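# Seat the blue spool on a free post and rehang frame

## Task

Set the blue spool upright and centred on a post that has nothing on it, and return the frame to its rests. Both must stay in place with no robot supporting them. Finish with the grippers open and every arm moved away from the work.

## Robot and tools

Robots: three identical i2rt Big YAM arms named arm1, arm2 and arm3. Each has six revolute joints, a two-finger gripper and a wrist camera. The cameras are arm1_cam_wrist, arm2_cam_wrist and arm3_cam_wrist, plus two room cameras, cam_high and cam_low. With joints 1 and 6 at 0 and the hand level and pointing forward, the wrist camera rides on top of the hand and looks toward the fingertips. Reach is about 1.0 m from the joint-1 axis. The joints move at different speeds, so the hand can sweep a wide curve between postures.

Frames: there is one shared scene frame, with its origin on the floor and +z up. "hand" is the point midway between the fingertips. The hand's z axis runs along the fingers, and the fingers open and close along its y axis. The foot pose of each robot is never printed. Camera calibration (K, distortion, T_world_to_cam, pos_world) is given per camera and can be slightly off. Wrist-camera poses are derived from the reported joint angles.

execute_actions: the argument "actions" is a list holding at most one action object. An empty list just returns the state and images. The action object has up to three keys, "arm1", "arm2" and "arm3", one per robot. Each key holds {"joints": {...}}, and every value in it is an absolute target, not an offset. The joint names, units and ranges are:
- joint1_rad: -2.879 to 2.879 rad. Turns the base; positive is counter-clockwise seen from above. Done tolerance ±0.045.
- joint2_rad: 0 to 3.141 rad. Shoulder; 0 has the upper arm pointing back, and increasing values swing it up and then forward. ±0.14.
- joint3_rad: 0 to 3.019 rad. Elbow; 0 is folded, and larger values open it. ±0.09.
- joint4_rad: -1.692 to 1.57 rad. Hand pitch; positive tips the fingers up. ±0.055.
- joint5_rad: -1.57 to 1.57 rad. Sideways hand swing; positive is to the arm's right. ±0.03.
- joint6_rad: -2.094 to 2.094 rad. Hand roll; positive is clockwise seen from behind the hand. ±0.035.
- gripper_m: 0 to 0.093 m. This is the fingertip gap. Each finger pad squeezes with about 50–62 N at most.

You may include any subset of joints and arms. Motions start together but can finish at different times, and an action lasts at most 15 s. A joint or arm you omit may still be driving toward an earlier target. An unknown key or an out-of-range number rejects the whole call, and nothing moves. The optional "cameras" argument takes a list of camera names, or "all". If you leave it out or pass null, you get all cameras; [] gives none.

wait: "seconds" runs from 0 to 10. It commands nothing new and returns the state and images.

zoom_image: "camera" is one camera name, and "region" is [x0, y0, x1, y1] in that camera's image pixels, measured from the top-left. The region can be at most 504x504. It only works on cameras whose full image came in the latest result. The wrist cameras are 616x616 fisheye; the room cameras are 896x504.

read_manual: the optional "section" is "licences". It returns only licence text.

finished_scene: "scene" is the integer number of the current scene. It ends that scene for good and reports success, so call it only once the result is stable and the arms are clear.

Reading results: each robot's state includes joint_positions. The "pictures" line gives the order of the images. joint_status tells how each commanded joint ended:
- off_target: it stopped short and may still be pushing.
- contact_stop or time_out: it now holds where it stopped. A timed-out joint may keep a nearby target and go on pushing.
- not_followed: the self- and inter-arm collision check withheld the targets. This goes with a "joint command not followed" line and usually a "cause:" line. The arm may retry those targets on later actions, though a gripper command in the same action still runs.
- limit_stop_at_motor_heat: the joint was halted by overheating. Resend the target afterwards.

on_its_own lists joints you did not command, and "held at" there is the target being held, not the joint's position. To relieve a joint that keeps pushing, send it its reported position. A very small change from the current position may produce no motion. A joint holding up a load will sag over time. MOTOR HOT warns at 85 °C. An OVER-TEMPERATURE FAULT at 100 °C drops that arm until it cools. Heat also builds while you are thinking, because the robots keep holding your last command. If a call reports a stop, the later motion, wait and finish calls in the same reply are skipped.

Avoid these:
- Arms pressing hard against one another. This fails the run, and even a hard hit may. The collision check ignores fingers, gripper housings and wrist cameras and can act late, and no state line reports arm-to-arm contact.
- Knocking anything off the work area or onto the floor. That fails the task.
- Drops, slips, slams, and prolonged hard pushing. The arms do not stop on contact, so they overheat and lose points.

Loose objects may occasionally get a brief shove from outside, so check that they are still placed before finishing. Fewer and shorter motions are better.

Each tool is called as a command line: name --argument value for each argument, lists and objects as JSON in quotes; but a table of rows of numbers goes row by row, as --pt "numbers of a row", without its own name.

## Session

execute_actions --actions '[]'

Scene clock: 0.00 s.
arm1.joint_positions: joint1_rad=-0.369 joint2_rad=+0.624 joint3_rad=+1.394 joint4_rad=-1.194 joint5_rad=+0.168 joint6_rad=+0.374 gripper_m=+0.095
arm1.joint_status: not commanded
arm1.hand: x=+1.2396 y=+0.1256 z=+1.4262 quat_wxyz=(-0.079, +0.752, -0.362, -0.545) (m; scene frame)
arm2.joint_positions: joint1_rad=-0.115 joint2_rad=+0.536 joint3_rad=+1.446 joint4_rad=-1.318 joint5_rad=-0.050 joint6_rad=+0.271 gripper_m=+0.094
arm2.joint_status: not commanded
arm2.hand: x=-0.6461 y=+1.0739 z=+1.4154 quat_wxyz=(-0.497, -0.552, -0.632, +0.223) (m; scene frame)
arm3.joint_positions: joint1_rad=+0.322 joint2_rad=+0.439 joint3_rad=+1.355 joint4_rad=-1.173 joint5_rad=+0.112 joint6_rad=+0.296 gripper_m=+0.095
arm3.joint_status: not commanded
arm3.hand: x=-0.6750 y=-1.0942 z=+1.4015 quat_wxyz=(-0.444, +0.378, -0.690, -0.429) (m; scene frame)
pictures: arm1_cam_wrist, arm2_cam_wrist, arm3_cam_wrist, cam_high, cam_low
Images, in order (width x height): arm1_cam_wrist 616x616, arm2_cam_wrist 616x616, arm3_cam_wrist 616x616, cam_high 896x504, cam_low 896x504.

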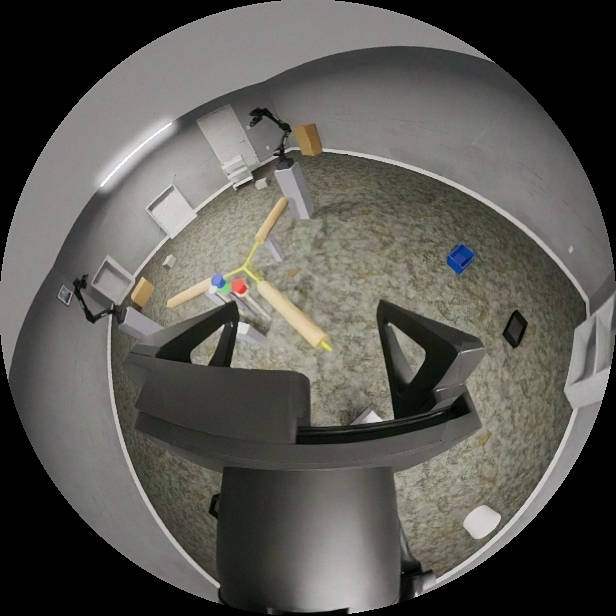

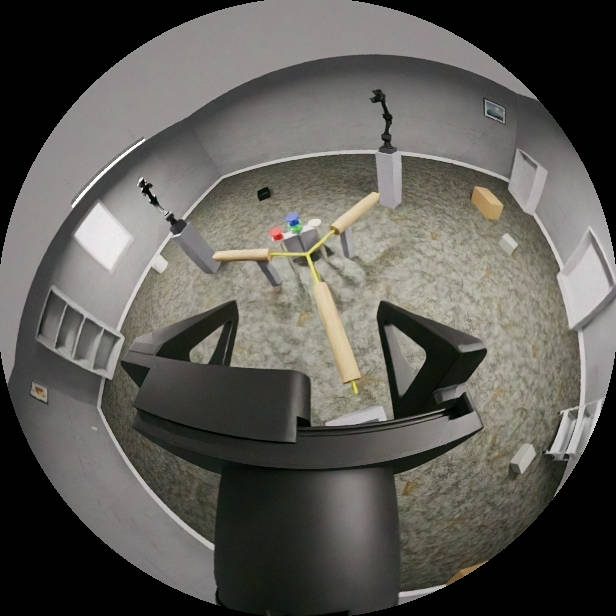

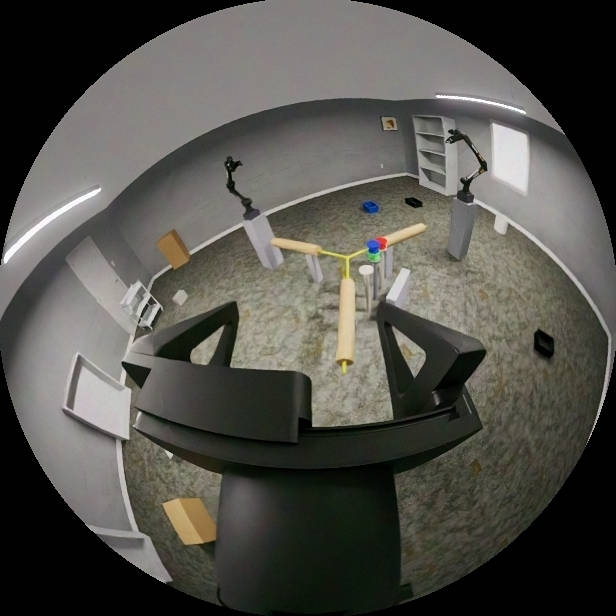

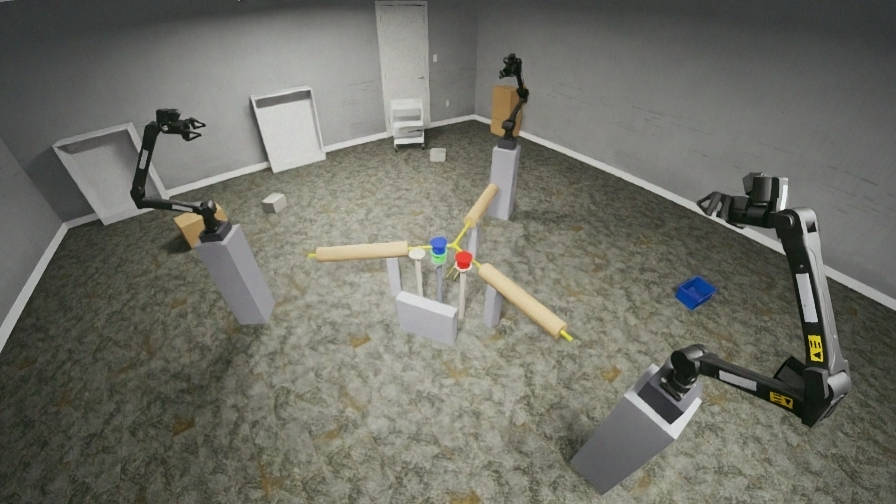

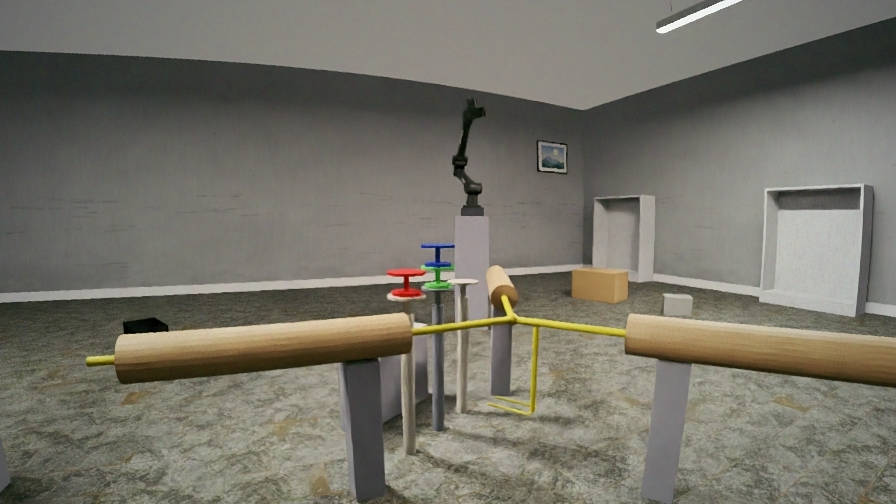

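zoom_image --camera "cam_low" --region '[330, 220, 630, 480]'

zoom_image --camera "cam_high" --region '[360, 200, 540, 350]'

zoom_image --camera "cam_high" --region '[280, 160, 620, 360]'

Region (330, 220, 630, 480) of cam_low's 896x504 image, scaled by 1.680, with more detail than that image has; it fills the top 437 rows of this view, and the rest is white.

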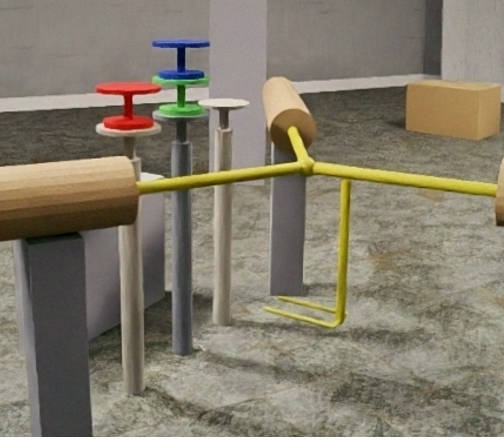

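Region (360, 200, 540, 350) of cam_high's 896x504 image, scaled by 2.800, with more detail than that image has.

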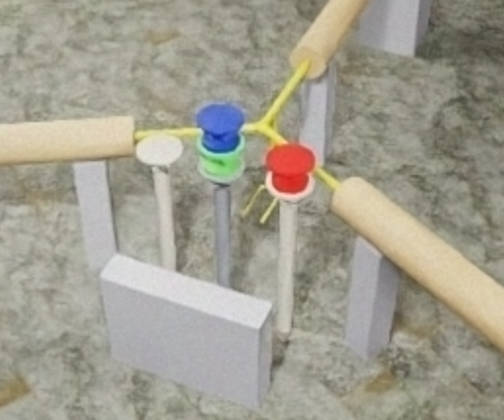

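Region (280, 160, 620, 360) of cam_high's 896x504 image, scaled by 1.482, with more detail than that image has; it fills the top 296 rows of this view, and the rest is white.

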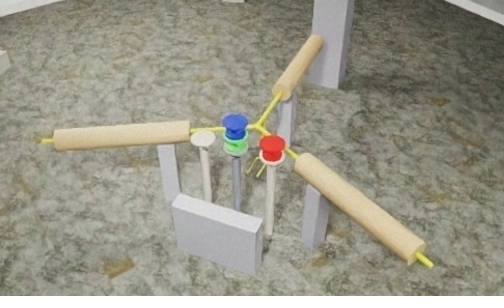

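zoom_image --camera "cam_low" --region '[60, 300, 260, 420]'

zoom_image --camera "arm2_cam_wrist" --region '[240, 180, 440, 440]'

Region (60, 300, 260, 420) of cam_low's 896x504 image, scaled by 2.520, with more detail than that image has; it fills the top 302 rows of this view, and the rest is white.

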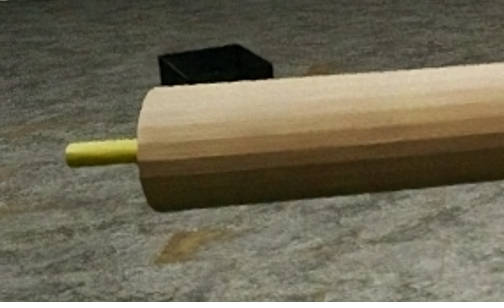

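Region (240, 180, 440, 440) of arm2_cam_wrist's 616x616 image, scaled by 1.938, with more detail than that image has; it fills the left 388 columns of this view, and the rest is white.

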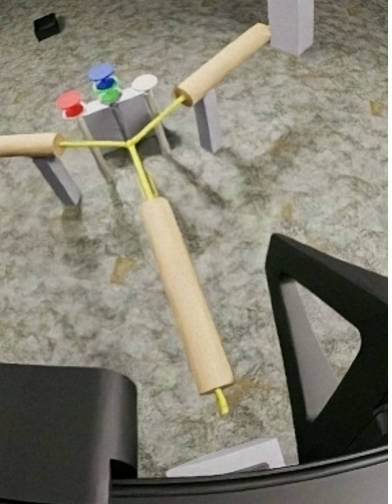

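execute_actions --actions '[{"arm1":{"joints":{"joint1_rad":-0.36,"joint2_rad":2.44,"joint3_rad":1.491,"joint4_rad":-0.62,"joint5_rad":0,"joint6_rad":-0.43,"gripper_m":0.09}},"arm2":{"joints":{"joint1_rad":-0.04,"joint2_rad":2.0,"joint3_rad":0.8,"joint4_rad":0.1,"joint5_rad":0,"joint6_rad":-0.114,"gripper_m":0.09}},"arm3":{"joints":{"joint1_rad":0.197,"joint2_rad":2.36,"joint3_rad":1.478,"joint4_rad":-0.69,"joint5_rad":0,"joint6_rad":0.16,"gripper_m":0.09}}}]' --cameras '["arm1_cam_wrist","arm3_cam_wrist","cam_high"]'

Scene clock: 63.17 s.
arm1.joint_positions: joint1_rad=-0.369 joint2_rad=+2.451 joint3_rad=+1.468 joint4_rad=-0.635 joint5_rad=+0.004 joint6_rad=-0.419 gripper_m=+0.090
arm1.joint_status: all done
arm1.hand: x=+0.9366 y=+0.2237 z=+0.6131 quat_wxyz=(+0.007, +1.000, +0.004, +0.016) (m; scene frame)
arm2.joint_positions: joint1_rad=-0.046 joint2_rad=+2.008 joint3_rad=+0.795 joint4_rad=+0.086 joint5_rad=-0.003 joint6_rad=-0.103 gripper_m=+0.090
arm2.joint_status: all done
arm2.hand: x=-0.5174 y=+0.8215 z=+0.6904 quat_wxyz=(-0.177, -0.478, -0.852, +0.121) (m; scene frame)
arm3.joint_positions: joint1_rad=+0.205 joint2_rad=+2.369 joint3_rad=+1.470 joint4_rad=-0.694 joint5_rad=+0.004 joint6_rad=+0.173 gripper_m=+0.090
arm3.joint_status: all done
arm3.hand: x=-0.5529 y=-0.7066 z=+0.6157 quat_wxyz=(+0.002, +0.521, -0.854, +0.003) (m; scene frame)
pictures: arm1_cam_wrist, arm3_cam_wrist, cam_high
camera_calibration (this result's frames):
arm1_cam_wrist: T_world_to_cam=[[-0.0109264, 0.999876, -0.0113104, -0.208704], [0.780154, 0.0155997, 0.625393, -1.11481], [0.625492, -0.00199052, -0.780228, 0.0136275], [0, 0, 0, 1]] pos_world=[0.858919, 0.226096, 0.705467]
arm3_cam_wrist: T_world_to_cam=[[0.889882, -0.45618, 0.00307809, 0.167966], [-0.373605, -0.724896, 0.578744, -1.066], [-0.26178, -0.516164, -0.815503, 0.114329], [0, 0, 0, 1]] pos_world=[-0.517803, -0.637103, 0.709658]
Images, in order (width x height): arm1_cam_wrist 616x616, arm3_cam_wrist 616x616, cam_high 896x504.

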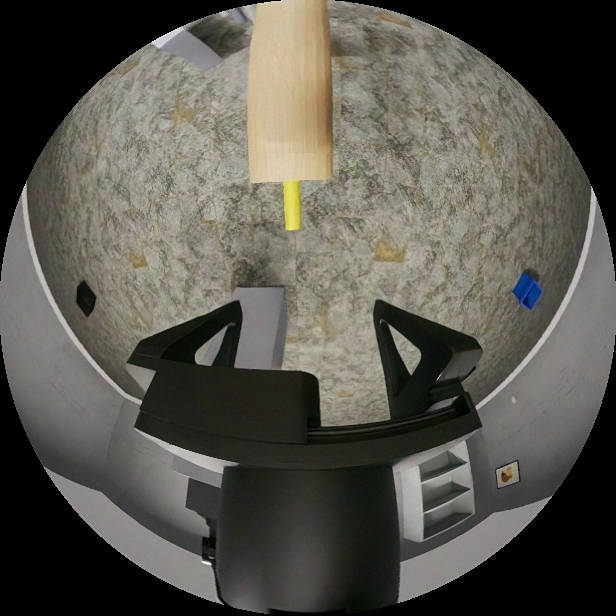

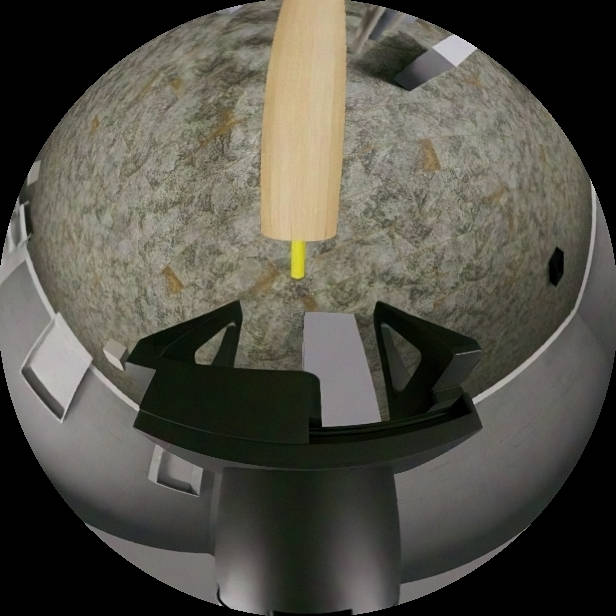

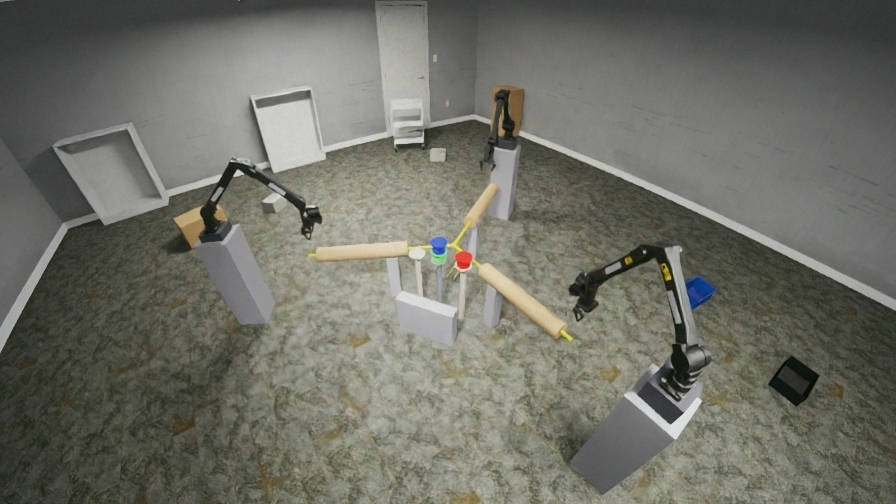

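execute_actions --actions '[{"arm1":{"joints":{"joint1_rad":-0.303,"joint2_rad":2.655,"joint3_rad":1.613,"joint4_rad":-0.496,"joint5_rad":0,"joint6_rad":-0.35}},"arm2":{"joints":{"joint1_rad":-0.01,"joint2_rad":2.2,"joint3_rad":0.49,"joint4_rad":0.17,"joint5_rad":0,"joint6_rad":-0.04}},"arm3":{"joints":{"joint1_rad":0.246,"joint2_rad":2.517,"joint3_rad":1.424,"joint4_rad":-0.475,"joint5_rad":0,"joint6_rad":0.254}}}]' --cameras '["arm1_cam_wrist","arm2_cam_wrist","arm3_cam_wrist","cam_low"]'

Scene clock: 81.37 s.
arm1.joint_positions: joint1_rad=-0.302 joint2_rad=+2.675 joint3_rad=+1.600 joint4_rad=-0.506 joint5_rad=+0.003 joint6_rad=-0.361 gripper_m=+0.090
arm1.joint_status: all done
arm1.hand: x=+0.9098 y=+0.1935 z=+0.5158 quat_wxyz=(+0.000, +1.000, +0.009, -0.001) (m; scene frame)
arm2.joint_positions: joint1_rad=-0.012 joint2_rad=+2.211 joint3_rad=+0.487 joint4_rad=+0.162 joint5_rad=-0.002 joint6_rad=-0.052 gripper_m=+0.090
arm2.joint_status: all done
arm2.hand: x=-0.6121 y=+1.0396 z=+0.5987 quat_wxyz=(+0.000, -0.497, -0.868, -0.003) (m; scene frame)
arm3.joint_positions: joint1_rad=+0.245 joint2_rad=+2.532 joint3_rad=+1.412 joint4_rad=-0.484 joint5_rad=+0.003 joint6_rad=+0.241 gripper_m=+0.090
arm3.joint_status: all done
arm3.hand: x=-0.5856 y=-0.7398 z=+0.5161 quat_wxyz=(+0.005, +0.509, -0.861, +0.007) (m; scene frame)
pictures: arm1_cam_wrist, arm2_cam_wrist, arm3_cam_wrist, cam_low
camera_calibration (this result's frames):
arm1_cam_wrist: T_world_to_cam=[[-0.0200758, 0.999791, 0.00389006, -0.17935], [0.800953, 0.0137541, 0.59857, -1.03729], [0.598391, 0.0151325, -0.801061, -0.013426], [0, 0, 0, 1]] pos_world=[0.83525, 0.193782, 0.61083]
arm2_cam_wrist: T_world_to_cam=[[-0.863393, -0.504089, -0.0211544, 0.00925489], [-0.421064, 0.696822, 0.580641, -1.32446], [-0.277954, 0.510229, -0.813885, -0.0942445], [0, 0, 0, 1]] pos_world=[-0.575885, 0.975662, 0.692525]
arm3_cam_wrist: T_world_to_cam=[[0.876661, -0.481075, 0.00562551, 0.154718], [-0.392698, -0.708759, 0.586045, -1.04761], [-0.277945, -0.515972, -0.810259, -0.00455277], [0, 0, 0, 1]] pos_world=[-0.548294, -0.670419, 0.609386]
Images, in order (width x height): arm1_cam_wrist 616x616, arm2_cam_wrist 616x616, arm3_cam_wrist 616x616, cam_low 896x504.

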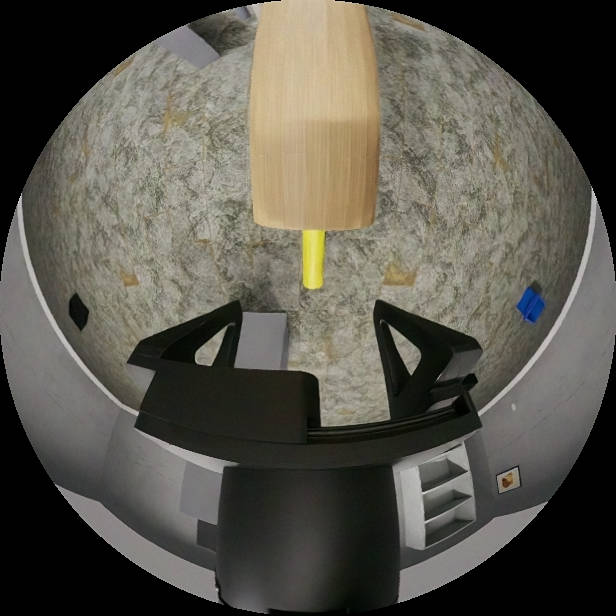

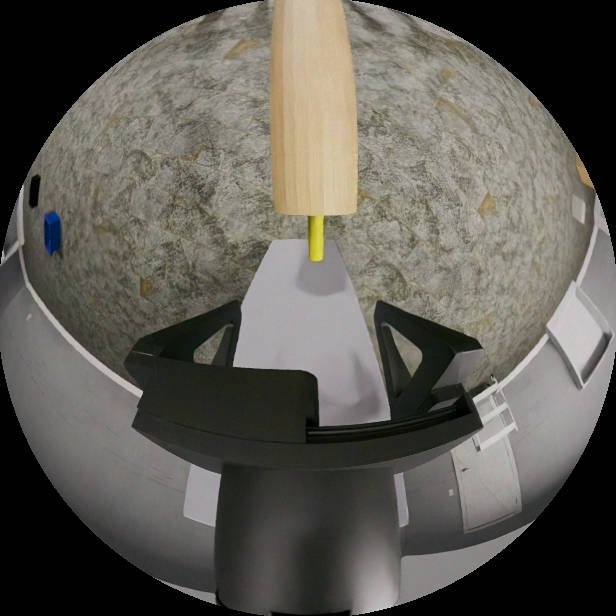

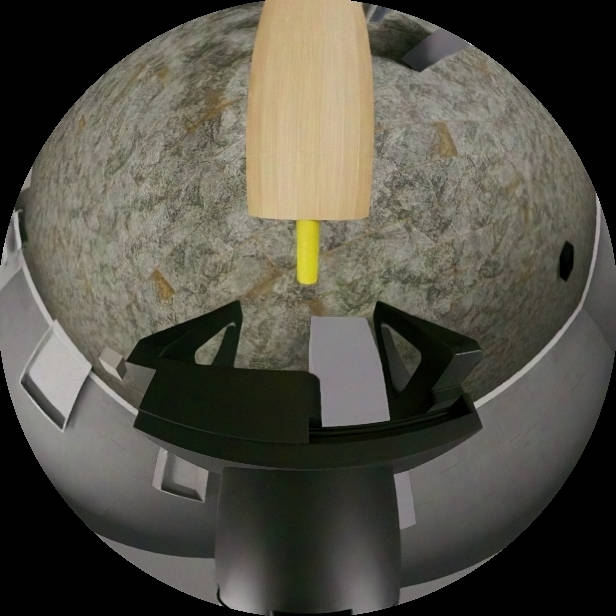

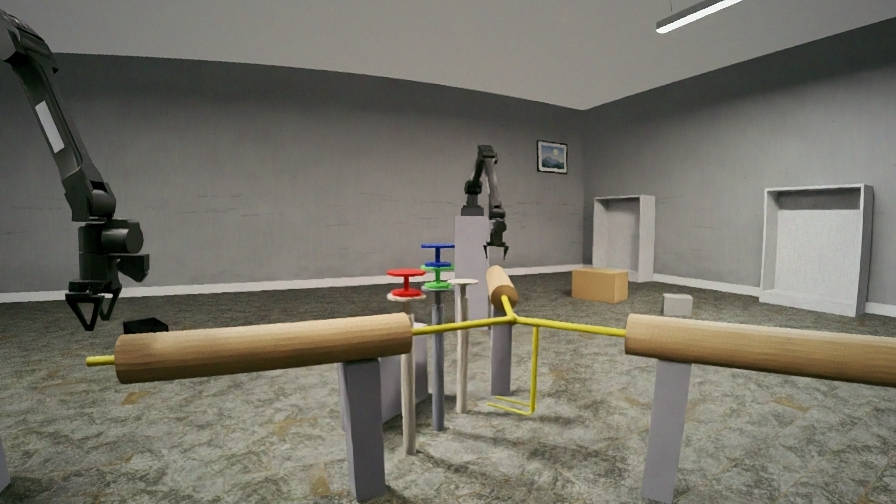

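execute_actions --actions '[{"arm1":{"joints":{"joint1_rad":-0.31,"joint2_rad":2.76,"joint3_rad":1.68,"joint4_rad":-0.459}},"arm2":{"joints":{"joint1_rad":-0.04,"joint2_rad":2.498,"joint3_rad":0.622,"joint4_rad":0.342,"joint6_rad":-0.085}},"arm3":{"joints":{"joint2_rad":2.625,"joint3_rad":1.495,"joint4_rad":-0.418}}}]' --cameras '["arm1_cam_wrist","arm2_cam_wrist","arm3_cam_wrist"]'

Scene clock: 102.50 s.
arm1.joint_positions: joint1_rad=-0.302 joint2_rad=+2.760 joint3_rad=+1.657 joint4_rad=-0.472 joint5_rad=+0.003 joint6_rad=-0.361 gripper_m=+0.090
arm1.joint_status: all done
arm1.hand: x=+0.9094 y=+0.1935 z=+0.4791 quat_wxyz=(-0.001, +1.000, +0.009, -0.004) (m; scene frame)
arm2.joint_positions: joint1_rad=-0.033 joint2_rad=+2.511 joint3_rad=+0.628 joint4_rad=+0.334 joint5_rad=-0.002 joint6_rad=-0.073 gripper_m=+0.090
arm2.joint_status: all done
arm2.hand: x=-0.6129 y=+1.0301 z=+0.5178 quat_wxyz=(-0.006, -0.497, -0.868, +0.000) (m; scene frame)
arm3.joint_positions: joint1_rad=+0.245 joint2_rad=+2.619 joint3_rad=+1.482 joint4_rad=-0.423 joint5_rad=+0.003 joint6_rad=+0.241 gripper_m=+0.090
arm3.joint_status: all done
arm3.hand: x=-0.5809 y=-0.7225 z=+0.4824 quat_wxyz=(-0.011, +0.509, -0.861, -0.009) (m; scene frame)
pictures: arm1_cam_wrist, arm2_cam_wrist, arm3_cam_wrist
camera_calibration (this result's frames):
arm1_cam_wrist: T_world_to_cam=[[-0.0200314, 0.999781, 0.00606182, -0.180334], [0.804379, 0.012515, 0.593984, -1.01566], [0.593778, 0.0167743, -0.804454, -0.037119], [0, 0, 0, 1]] pos_world=[0.835404, 0.193628, 0.574518]
arm2_cam_wrist: T_world_to_cam=[[-0.862918, -0.504945, -0.0200543, 0.00268521], [-0.424677, 0.703093, 0.570359, -1.27454], [-0.2739, 0.50069, -0.821151, -0.139425], [0, 0, 0, 1]] pos_world=[-0.577139, 0.967285, 0.612509]
arm3_cam_wrist: T_world_to_cam=[[0.876638, -0.481127, -0.0046877, 0.164093], [-0.399143, -0.732632, 0.551303, -1.01807], [-0.268681, -0.481423, -0.834292, 0.0202886], [0, 0, 0, 1]] pos_world=[-0.544756, -0.657154, 0.578961]
Images, in order (width x height): arm1_cam_wrist 616x616, arm2_cam_wrist 616x616, arm3_cam_wrist 616x616.

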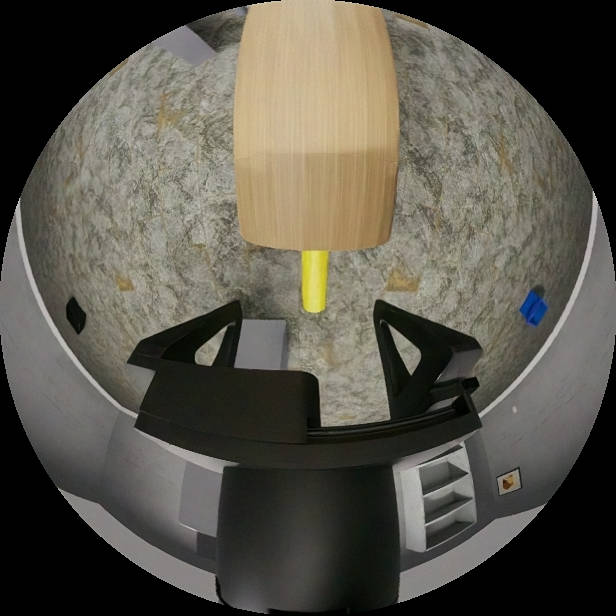

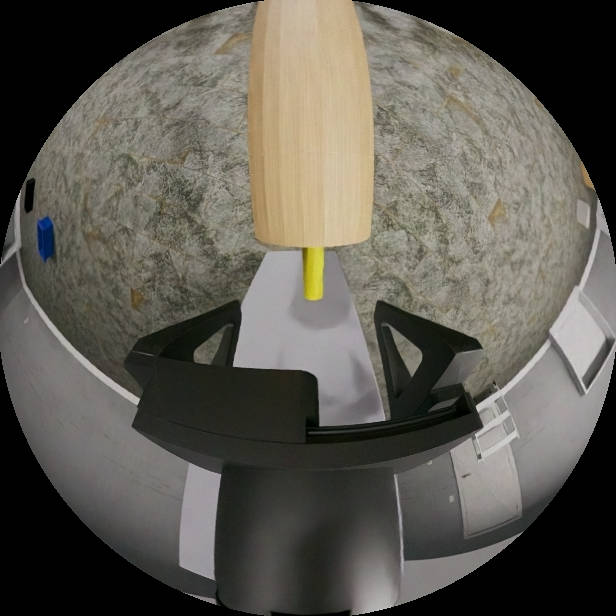

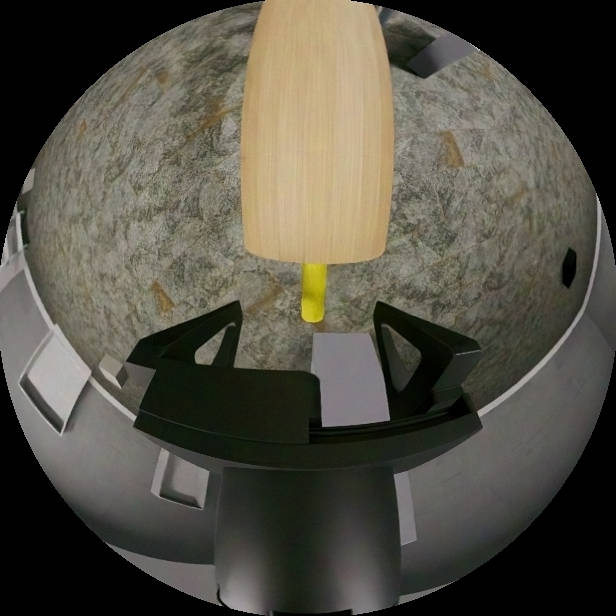

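execute_actions --actions '[{"arm1":{"joints":{"joint2_rad":2.888,"joint3_rad":1.775,"joint4_rad":-0.445}},"arm2":{"joints":{"joint2_rad":2.665,"joint3_rad":0.714,"joint4_rad":0.400}},"arm3":{"joints":{"joint2_rad":2.75,"joint3_rad":1.568,"joint4_rad":-0.392}}}]' --cameras '["arm1_cam_wrist","arm3_cam_wrist","cam_low"]'

Scene clock: 106.53 s.
arm1.joint_positions: joint1_rad=-0.302 joint2_rad=+2.896 joint3_rad=+1.755 joint4_rad=-0.457 joint5_rad=+0.003 joint6_rad=-0.361 gripper_m=+0.090
arm1.joint_status: all done
arm1.hand: x=+0.9193 y=+0.1898 z=+0.4211 quat_wxyz=(+0.002, +1.000, +0.009, +0.007) (m; scene frame)
arm2.joint_positions: joint1_rad=-0.033 joint2_rad=+2.675 joint3_rad=+0.722 joint4_rad=+0.396 joint5_rad=-0.002 joint6_rad=-0.073 gripper_m=+0.090
arm2.joint_status: all done
arm2.hand: x=-0.6150 y=+1.0349 z=+0.4683 quat_wxyz=(-0.002, -0.497, -0.868, -0.002) (m; scene frame)
arm3.joint_positions: joint1_rad=+0.245 joint2_rad=+2.754 joint3_rad=+1.558 joint4_rad=-0.395 joint5_rad=+0.003 joint6_rad=+0.241 gripper_m=+0.090
arm3.joint_status: all done
arm3.hand: x=-0.5844 y=-0.7352 z=+0.4233 quat_wxyz=(+0.001, +0.509, -0.861, +0.002) (m; scene frame)
pictures: arm1_cam_wrist, arm3_cam_wrist, cam_low
camera_calibration (this result's frames):
arm1_cam_wrist: T_world_to_cam=[[-0.0197515, 0.999803, -0.00180663, -0.173005], [0.791838, 0.0167462, 0.610502, -0.985384], [0.610412, 0.0106277, -0.792013, -0.109024], [0, 0, 0, 1]] pos_world=[0.843397, 0.190631, 0.514917]
arm3_cam_wrist: T_world_to_cam=[[0.876459, -0.481468, 0.00273224, 0.157261], [-0.394821, -0.715457, 0.576401, -0.99161], [-0.275564, -0.506271, -0.817162, -0.0655557], [0, 0, 0, 1]] pos_world=[-0.547406, -0.666927, 0.517566]
Images, in order (width x height): arm1_cam_wrist 616x616, arm3_cam_wrist 616x616, cam_low 896x504.

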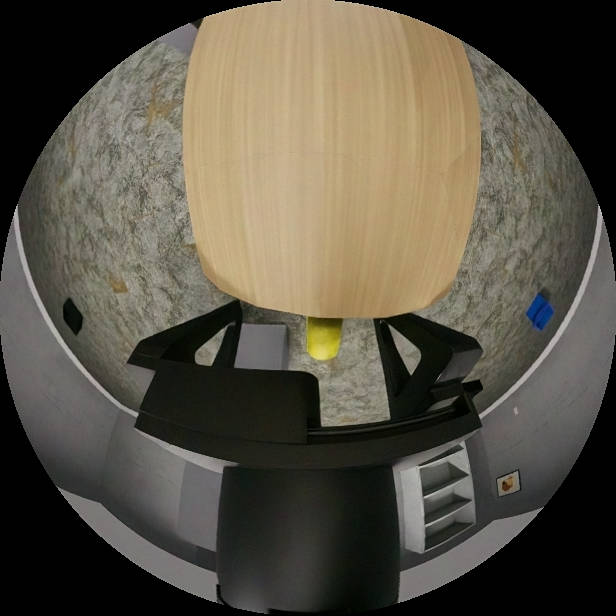

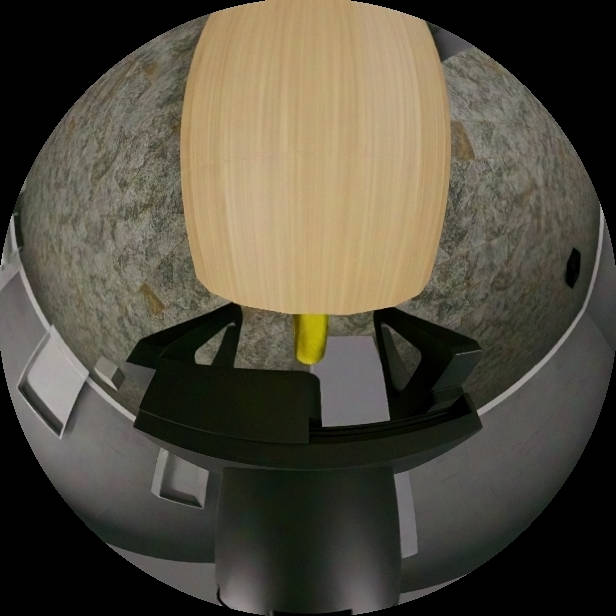

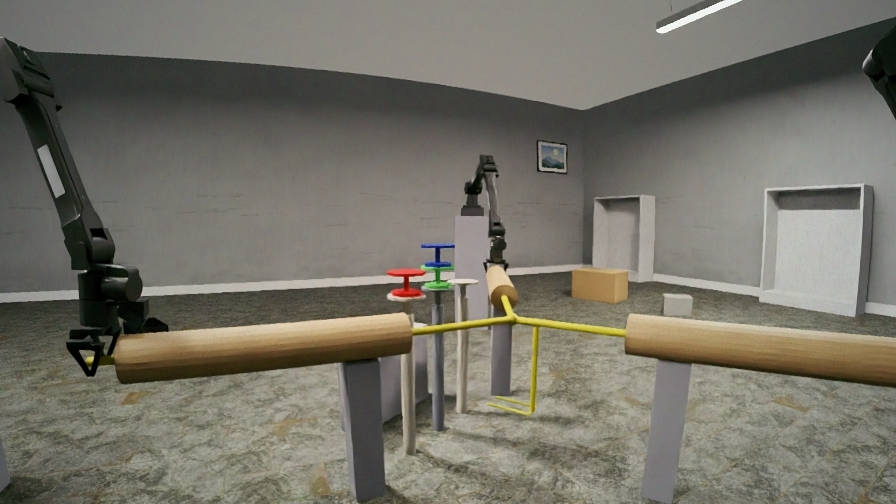

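execute_actions --actions '[{"arm1":{"joints":{"joint1_rad":-0.325,"joint4_rad":-0.425,"joint6_rad":-0.385}},"arm2":{"joints":{"joint2_rad":2.80,"joint3_rad":0.814,"joint4_rad":0.43}}}]' --cameras '["arm1_cam_wrist","arm2_cam_wrist"]'

Scene clock: 108.40 s.
arm1.joint_positions: joint1_rad=-0.312 joint2_rad=+2.896 joint3_rad=+1.755 joint4_rad=-0.444 joint5_rad=+0.003 joint6_rad=-0.373 gripper_m=+0.090
arm1.joint_status: all done
arm1.hand: x=+0.9183 y=+0.1958 z=+0.4210 quat_wxyz=(+0.000, +1.000, +0.010, +0.001) (m; scene frame)
arm2.joint_positions: joint1_rad=-0.033 joint2_rad=+2.807 joint3_rad=+0.819 joint4_rad=+0.425 joint5_rad=-0.002 joint6_rad=-0.073 gripper_m=+0.090
arm2.joint_status: all done
arm2.hand: x=-0.6160 y=+1.0373 z=+0.4241 quat_wxyz=(+0.000, -0.497, -0.868, -0.003) (m; scene frame)
arm3.joint_positions: joint1_rad=+0.245 joint2_rad=+2.754 joint3_rad=+1.558 joint4_rad=-0.395 joint5_rad=+0.003 joint6_rad=+0.241 gripper_m=+0.090
arm3.joint_status: not commanded
arm3.hand: x=-0.5844 y=-0.7352 z=+0.4233 quat_wxyz=(+0.001, +0.509, -0.861, +0.002) (m; scene frame)
pictures: arm1_cam_wrist, arm2_cam_wrist
camera_calibration (this result's frames):
arm1_cam_wrist: T_world_to_cam=[[-0.0227657, 0.999738, 0.00252714, -0.178139], [0.798986, 0.0166747, 0.601119, -0.987206], [0.600919, 0.015704, -0.799156, -0.0977334], [0, 0, 0, 1]] pos_world=[0.843438, 0.196089, 0.515774]
arm2_cam_wrist: T_world_to_cam=[[-0.863019, -0.504733, -0.0210411, 0.00182615], [-0.421217, 0.695977, 0.581543, -1.22269], [-0.27888, 0.510746, -0.813243, -0.237659], [0, 0, 0, 1]] pos_world=[-0.579722, 0.973271, 0.517813]
Images, in order (width x height): arm1_cam_wrist 616x616, arm2_cam_wrist 616x616.

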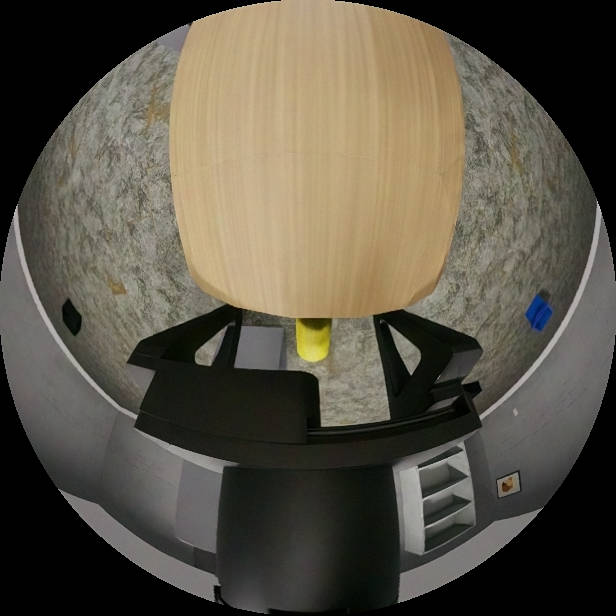

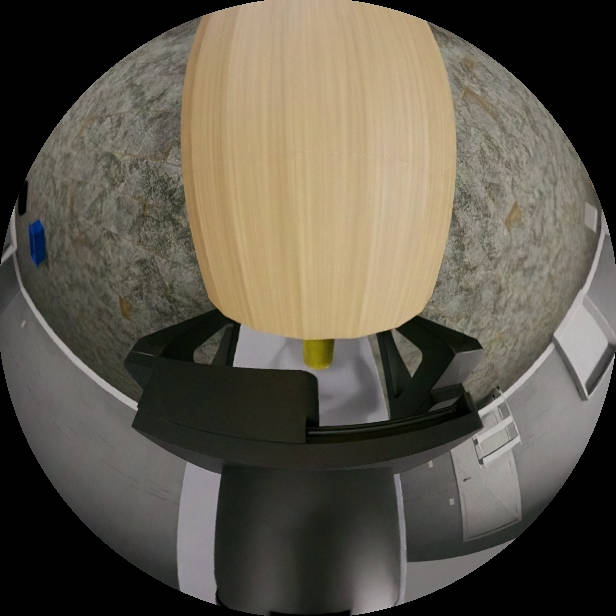

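execute_actions --actions '[{"arm1":{"joints":{"gripper_m":0.0}},"arm2":{"joints":{"gripper_m":0.0}},"arm3":{"joints":{"gripper_m":0.0}}}]' --cameras '[]'

execute_actions --actions '[{"arm1":{"joints":{"joint2_rad":2.776,"joint3_rad":1.655,"joint4_rad":-0.462}},"arm2":{"joints":{"joint2_rad":2.672,"joint3_rad":0.714,"joint4_rad":0.40}},"arm3":{"joints":{"joint2_rad":2.64,"joint3_rad":1.479,"joint4_rad":-0.425}}}]' --cameras '["cam_low","cam_high"]'

Scene clock: 123.87 s.
arm1.joint_positions: joint1_rad=-0.312 joint2_rad=+2.896 joint3_rad=+1.755 joint4_rad=-0.444 joint5_rad=+0.002 joint6_rad=-0.371 gripper_m=+0.019
arm1.joint_status: gripper_m off_target (ended at +0.019, target +0.000)
arm1.hand: x=+0.9183 y=+0.1962 z=+0.4210 quat_wxyz=(+0.000, +1.000, +0.009, +0.001) (m; scene frame)
arm2.joint_positions: joint1_rad=-0.035 joint2_rad=+2.807 joint3_rad=+0.819 joint4_rad=+0.425 joint5_rad=+0.005 joint6_rad=-0.085 gripper_m=+0.019
arm2.joint_status: gripper_m off_target (ended at +0.019, target +0.000)
arm2.hand: x=-0.6174 y=+1.0365 z=+0.4241 quat_wxyz=(+0.002, -0.493, -0.870, +0.000) (m; scene frame)
arm3.joint_positions: joint1_rad=+0.245 joint2_rad=+2.754 joint3_rad=+1.558 joint4_rad=-0.394 joint5_rad=-0.001 joint6_rad=+0.248 gripper_m=+0.019
arm3.joint_status: gripper_m off_target (ended at +0.019, target +0.000)
arm3.hand: x=-0.5851 y=-0.7346 z=+0.4233 quat_wxyz=(+0.002, +0.506, -0.863, +0.000) (m; scene frame)
pictures: none
No camera images: the call's "cameras" was empty. Leave "cameras" out to get every camera's image.

Scene clock: 124.73 s.
arm1.joint_positions: joint1_rad=-0.311 joint2_rad=+2.810 joint3_rad=+1.668 joint4_rad=-0.442 joint5_rad=-0.002 joint6_rad=-0.370 gripper_m=+0.019
arm1.joint_status: all done
arm1.hand: x=+0.9218 y=+0.1935 z=+0.4540 quat_wxyz=(+0.002, +1.000, +0.008, +0.000) (m; scene frame)
arm2.joint_positions: joint1_rad=-0.035 joint2_rad=+2.690 joint3_rad=+0.734 joint4_rad=+0.402 joint5_rad=+0.003 joint6_rad=-0.086 gripper_m=+0.019
arm2.joint_status: all done
arm2.hand: x=-0.6153 y=+1.0325 z=+0.4632 quat_wxyz=(-0.002, -0.492, -0.871, +0.002) (m; scene frame)
arm3.joint_positions: joint1_rad=+0.237 joint2_rad=+2.661 joint3_rad=+1.484 joint4_rad=-0.414 joint5_rad=+0.001 joint6_rad=+0.244 gripper_m=+0.019
arm3.joint_status: all done
arm3.hand: x=-0.5814 y=-0.7392 z=+0.4606 quat_wxyz=(+0.001, +0.504, -0.864, +0.002) (m; scene frame)
pictures: cam_high, cam_low
Images, in order (width x height): cam_high 896x504, cam_low 896x504.

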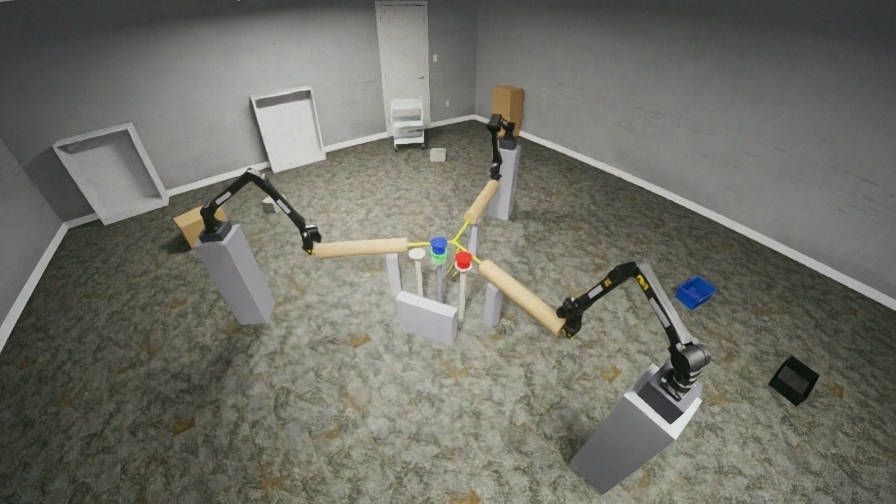

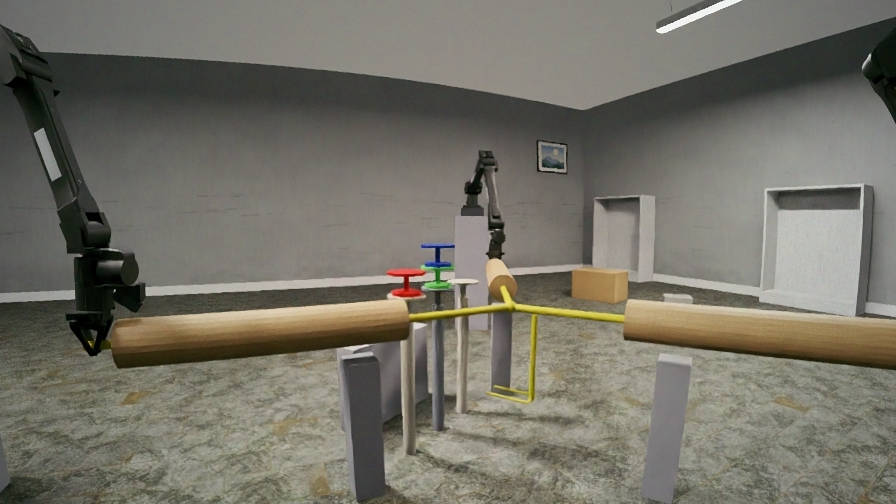

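execute_actions --actions '[{"arm1":{"joints":{"joint2_rad":2.605,"joint3_rad":1.556,"joint4_rad":-0.505}},"arm2":{"joints":{"joint2_rad":2.464,"joint3_rad":0.585,"joint4_rad":0.321}},"arm3":{"joints":{"joint1_rad":0.246,"joint2_rad":2.48,"joint3_rad":1.401,"joint4_rad":-0.488}}}]' --cameras '[]'

Scene clock: 127.47 s.
arm1.joint_positions: joint1_rad=-0.317 joint2_rad=+2.645 joint3_rad=+1.557 joint4_rad=-0.493 joint5_rad=-0.001 joint6_rad=-0.372 gripper_m=+0.019
arm1.joint_status: all done
arm1.hand: x=+0.9195 y=+0.1983 z=+0.5247 quat_wxyz=(+0.001, +1.000, +0.007, -0.002) (m; scene frame)
arm2.joint_positions: joint1_rad=-0.035 joint2_rad=+2.481 joint3_rad=+0.596 joint4_rad=+0.324 joint5_rad=+0.003 joint6_rad=-0.086 gripper_m=+0.019
arm2.joint_status: all done
arm2.hand: x=-0.6178 y=+1.0374 z=+0.5284 quat_wxyz=(+0.001, -0.492, -0.871, -0.001) (m; scene frame)
arm3.joint_positions: joint1_rad=+0.241 joint2_rad=+2.500 joint3_rad=+1.399 joint4_rad=-0.484 joint5_rad=-0.001 joint6_rad=+0.245 gripper_m=+0.019
arm3.joint_status: all done
arm3.hand: x=-0.5832 y=-0.7349 z=+0.5303 quat_wxyz=(+0.000, +0.506, -0.863, -0.001) (m; scene frame)
pictures: none
No camera images: the call's "cameras" was empty. Leave "cameras" out to get every camera's image.

execute_actions --actions '[{"arm1":{"joints":{"joint2_rad":2.44,"joint3_rad":1.474,"joint4_rad":-0.585}},"arm2":{"joints":{"joint2_rad":2.19,"joint3_rad":0.476,"joint4_rad":0.158}},"arm3":{"joints":{"joint2_rad":2.322,"joint3_rad":1.343,"joint4_rad":-0.588}}}]' --cameras '[]'

execute_actions --actions '[{"arm1":{"joints":{"joint2_rad":2.272,"joint3_rad":1.424,"joint4_rad":-0.70}},"arm2":{"joints":{"joint2_rad":1.835,"joint3_rad":0.408,"joint4_rad":-0.128}},"arm3":{"joints":{"joint2_rad":2.157,"joint3_rad":1.317,"joint4_rad":-0.727}}}]' --cameras '["cam_low","cam_high"]'

Scene clock: 130.93 s.
arm1.joint_positions: joint1_rad=-0.319 joint2_rad=+2.478 joint3_rad=+1.473 joint4_rad=-0.576 joint5_rad=-0.001 joint6_rad=-0.373 gripper_m=+0.019
arm1.joint_status: all done
arm1.hand: x=+0.9191 y=+0.1995 z=+0.5994 quat_wxyz=(+0.001, +1.000, +0.007, -0.001) (m; scene frame)
arm2.joint_positions: joint1_rad=-0.035 joint2_rad=+2.208 joint3_rad=+0.480 joint4_rad=+0.166 joint5_rad=+0.003 joint6_rad=-0.086 gripper_m=+0.019
arm2.joint_status: all done
arm2.hand: x=-0.6189 y=+1.0391 z=+0.5998 quat_wxyz=(+0.001, -0.492, -0.871, -0.001) (m; scene frame)
arm3.joint_positions: joint1_rad=+0.243 joint2_rad=+2.338 joint3_rad=+1.340 joint4_rad=-0.585 joint5_rad=+0.000 joint6_rad=+0.247 gripper_m=+0.019
arm3.joint_status: all done
arm3.hand: x=-0.5838 y=-0.7337 z=+0.6030 quat_wxyz=(-0.001, +0.506, -0.863, -0.002) (m; scene frame)
pictures: none
No camera images: the call's "cameras" was empty. Leave "cameras" out to get every camera's image.

Scene clock: 131.97 s.
arm1.joint_positions: joint1_rad=-0.319 joint2_rad=+2.308 joint3_rad=+1.420 joint4_rad=-0.694 joint5_rad=-0.002 joint6_rad=-0.374 gripper_m=+0.019
arm1.joint_status: all done
arm1.hand: x=+0.9192 y=+0.2000 z=+0.6806 quat_wxyz=(+0.002, +1.000, +0.007, -0.002) (m; scene frame)
arm2.joint_positions: joint1_rad=-0.035 joint2_rad=+1.852 joint3_rad=+0.409 joint4_rad=-0.119 joint5_rad=+0.003 joint6_rad=-0.086 gripper_m=+0.019
arm2.joint_status: all done
arm2.hand: x=-0.6191 y=+1.0389 z=+0.6793 quat_wxyz=(+0.001, -0.492, -0.871, -0.001) (m; scene frame)
arm3.joint_positions: joint1_rad=+0.245 joint2_rad=+2.171 joint3_rad=+1.314 joint4_rad=-0.726 joint5_rad=+0.000 joint6_rad=+0.248 gripper_m=+0.019
arm3.joint_status: all done
arm3.hand: x=-0.5843 y=-0.7336 z=+0.6842 quat_wxyz=(-0.001, +0.506, -0.863, -0.002) (m; scene frame)
pictures: cam_high, cam_low
Images, in order (width x height): cam_high 896x504, cam_low 896x504.

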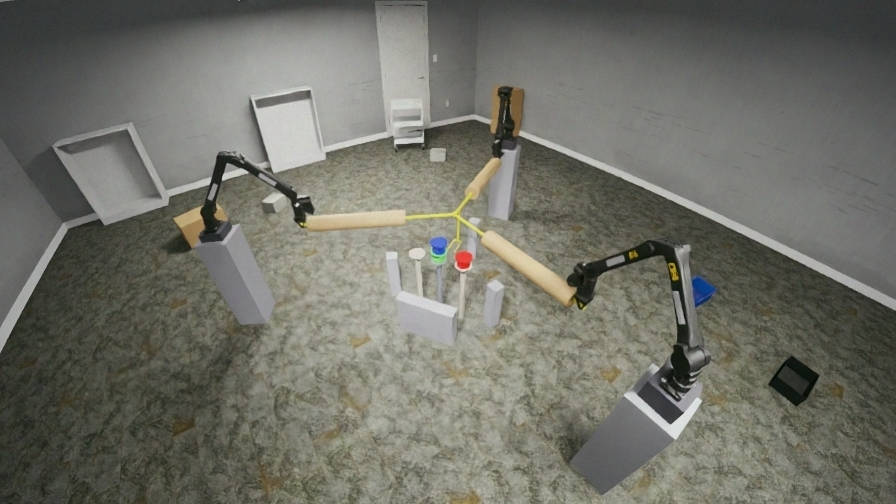

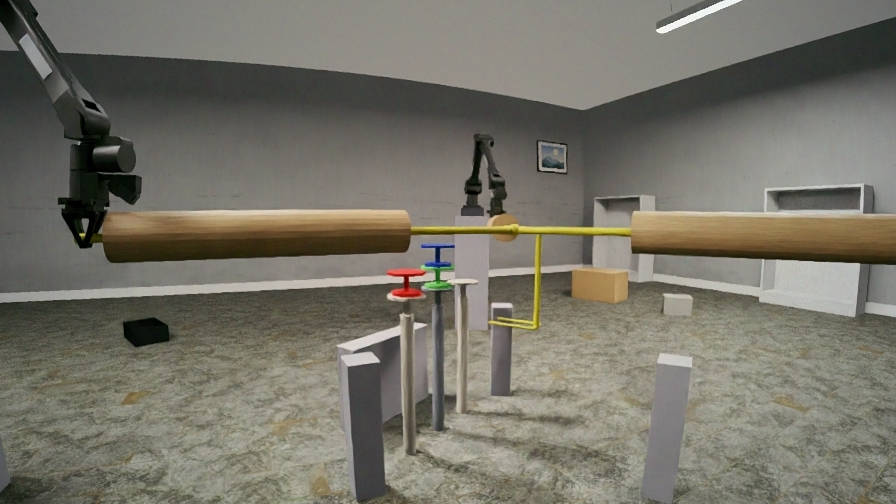

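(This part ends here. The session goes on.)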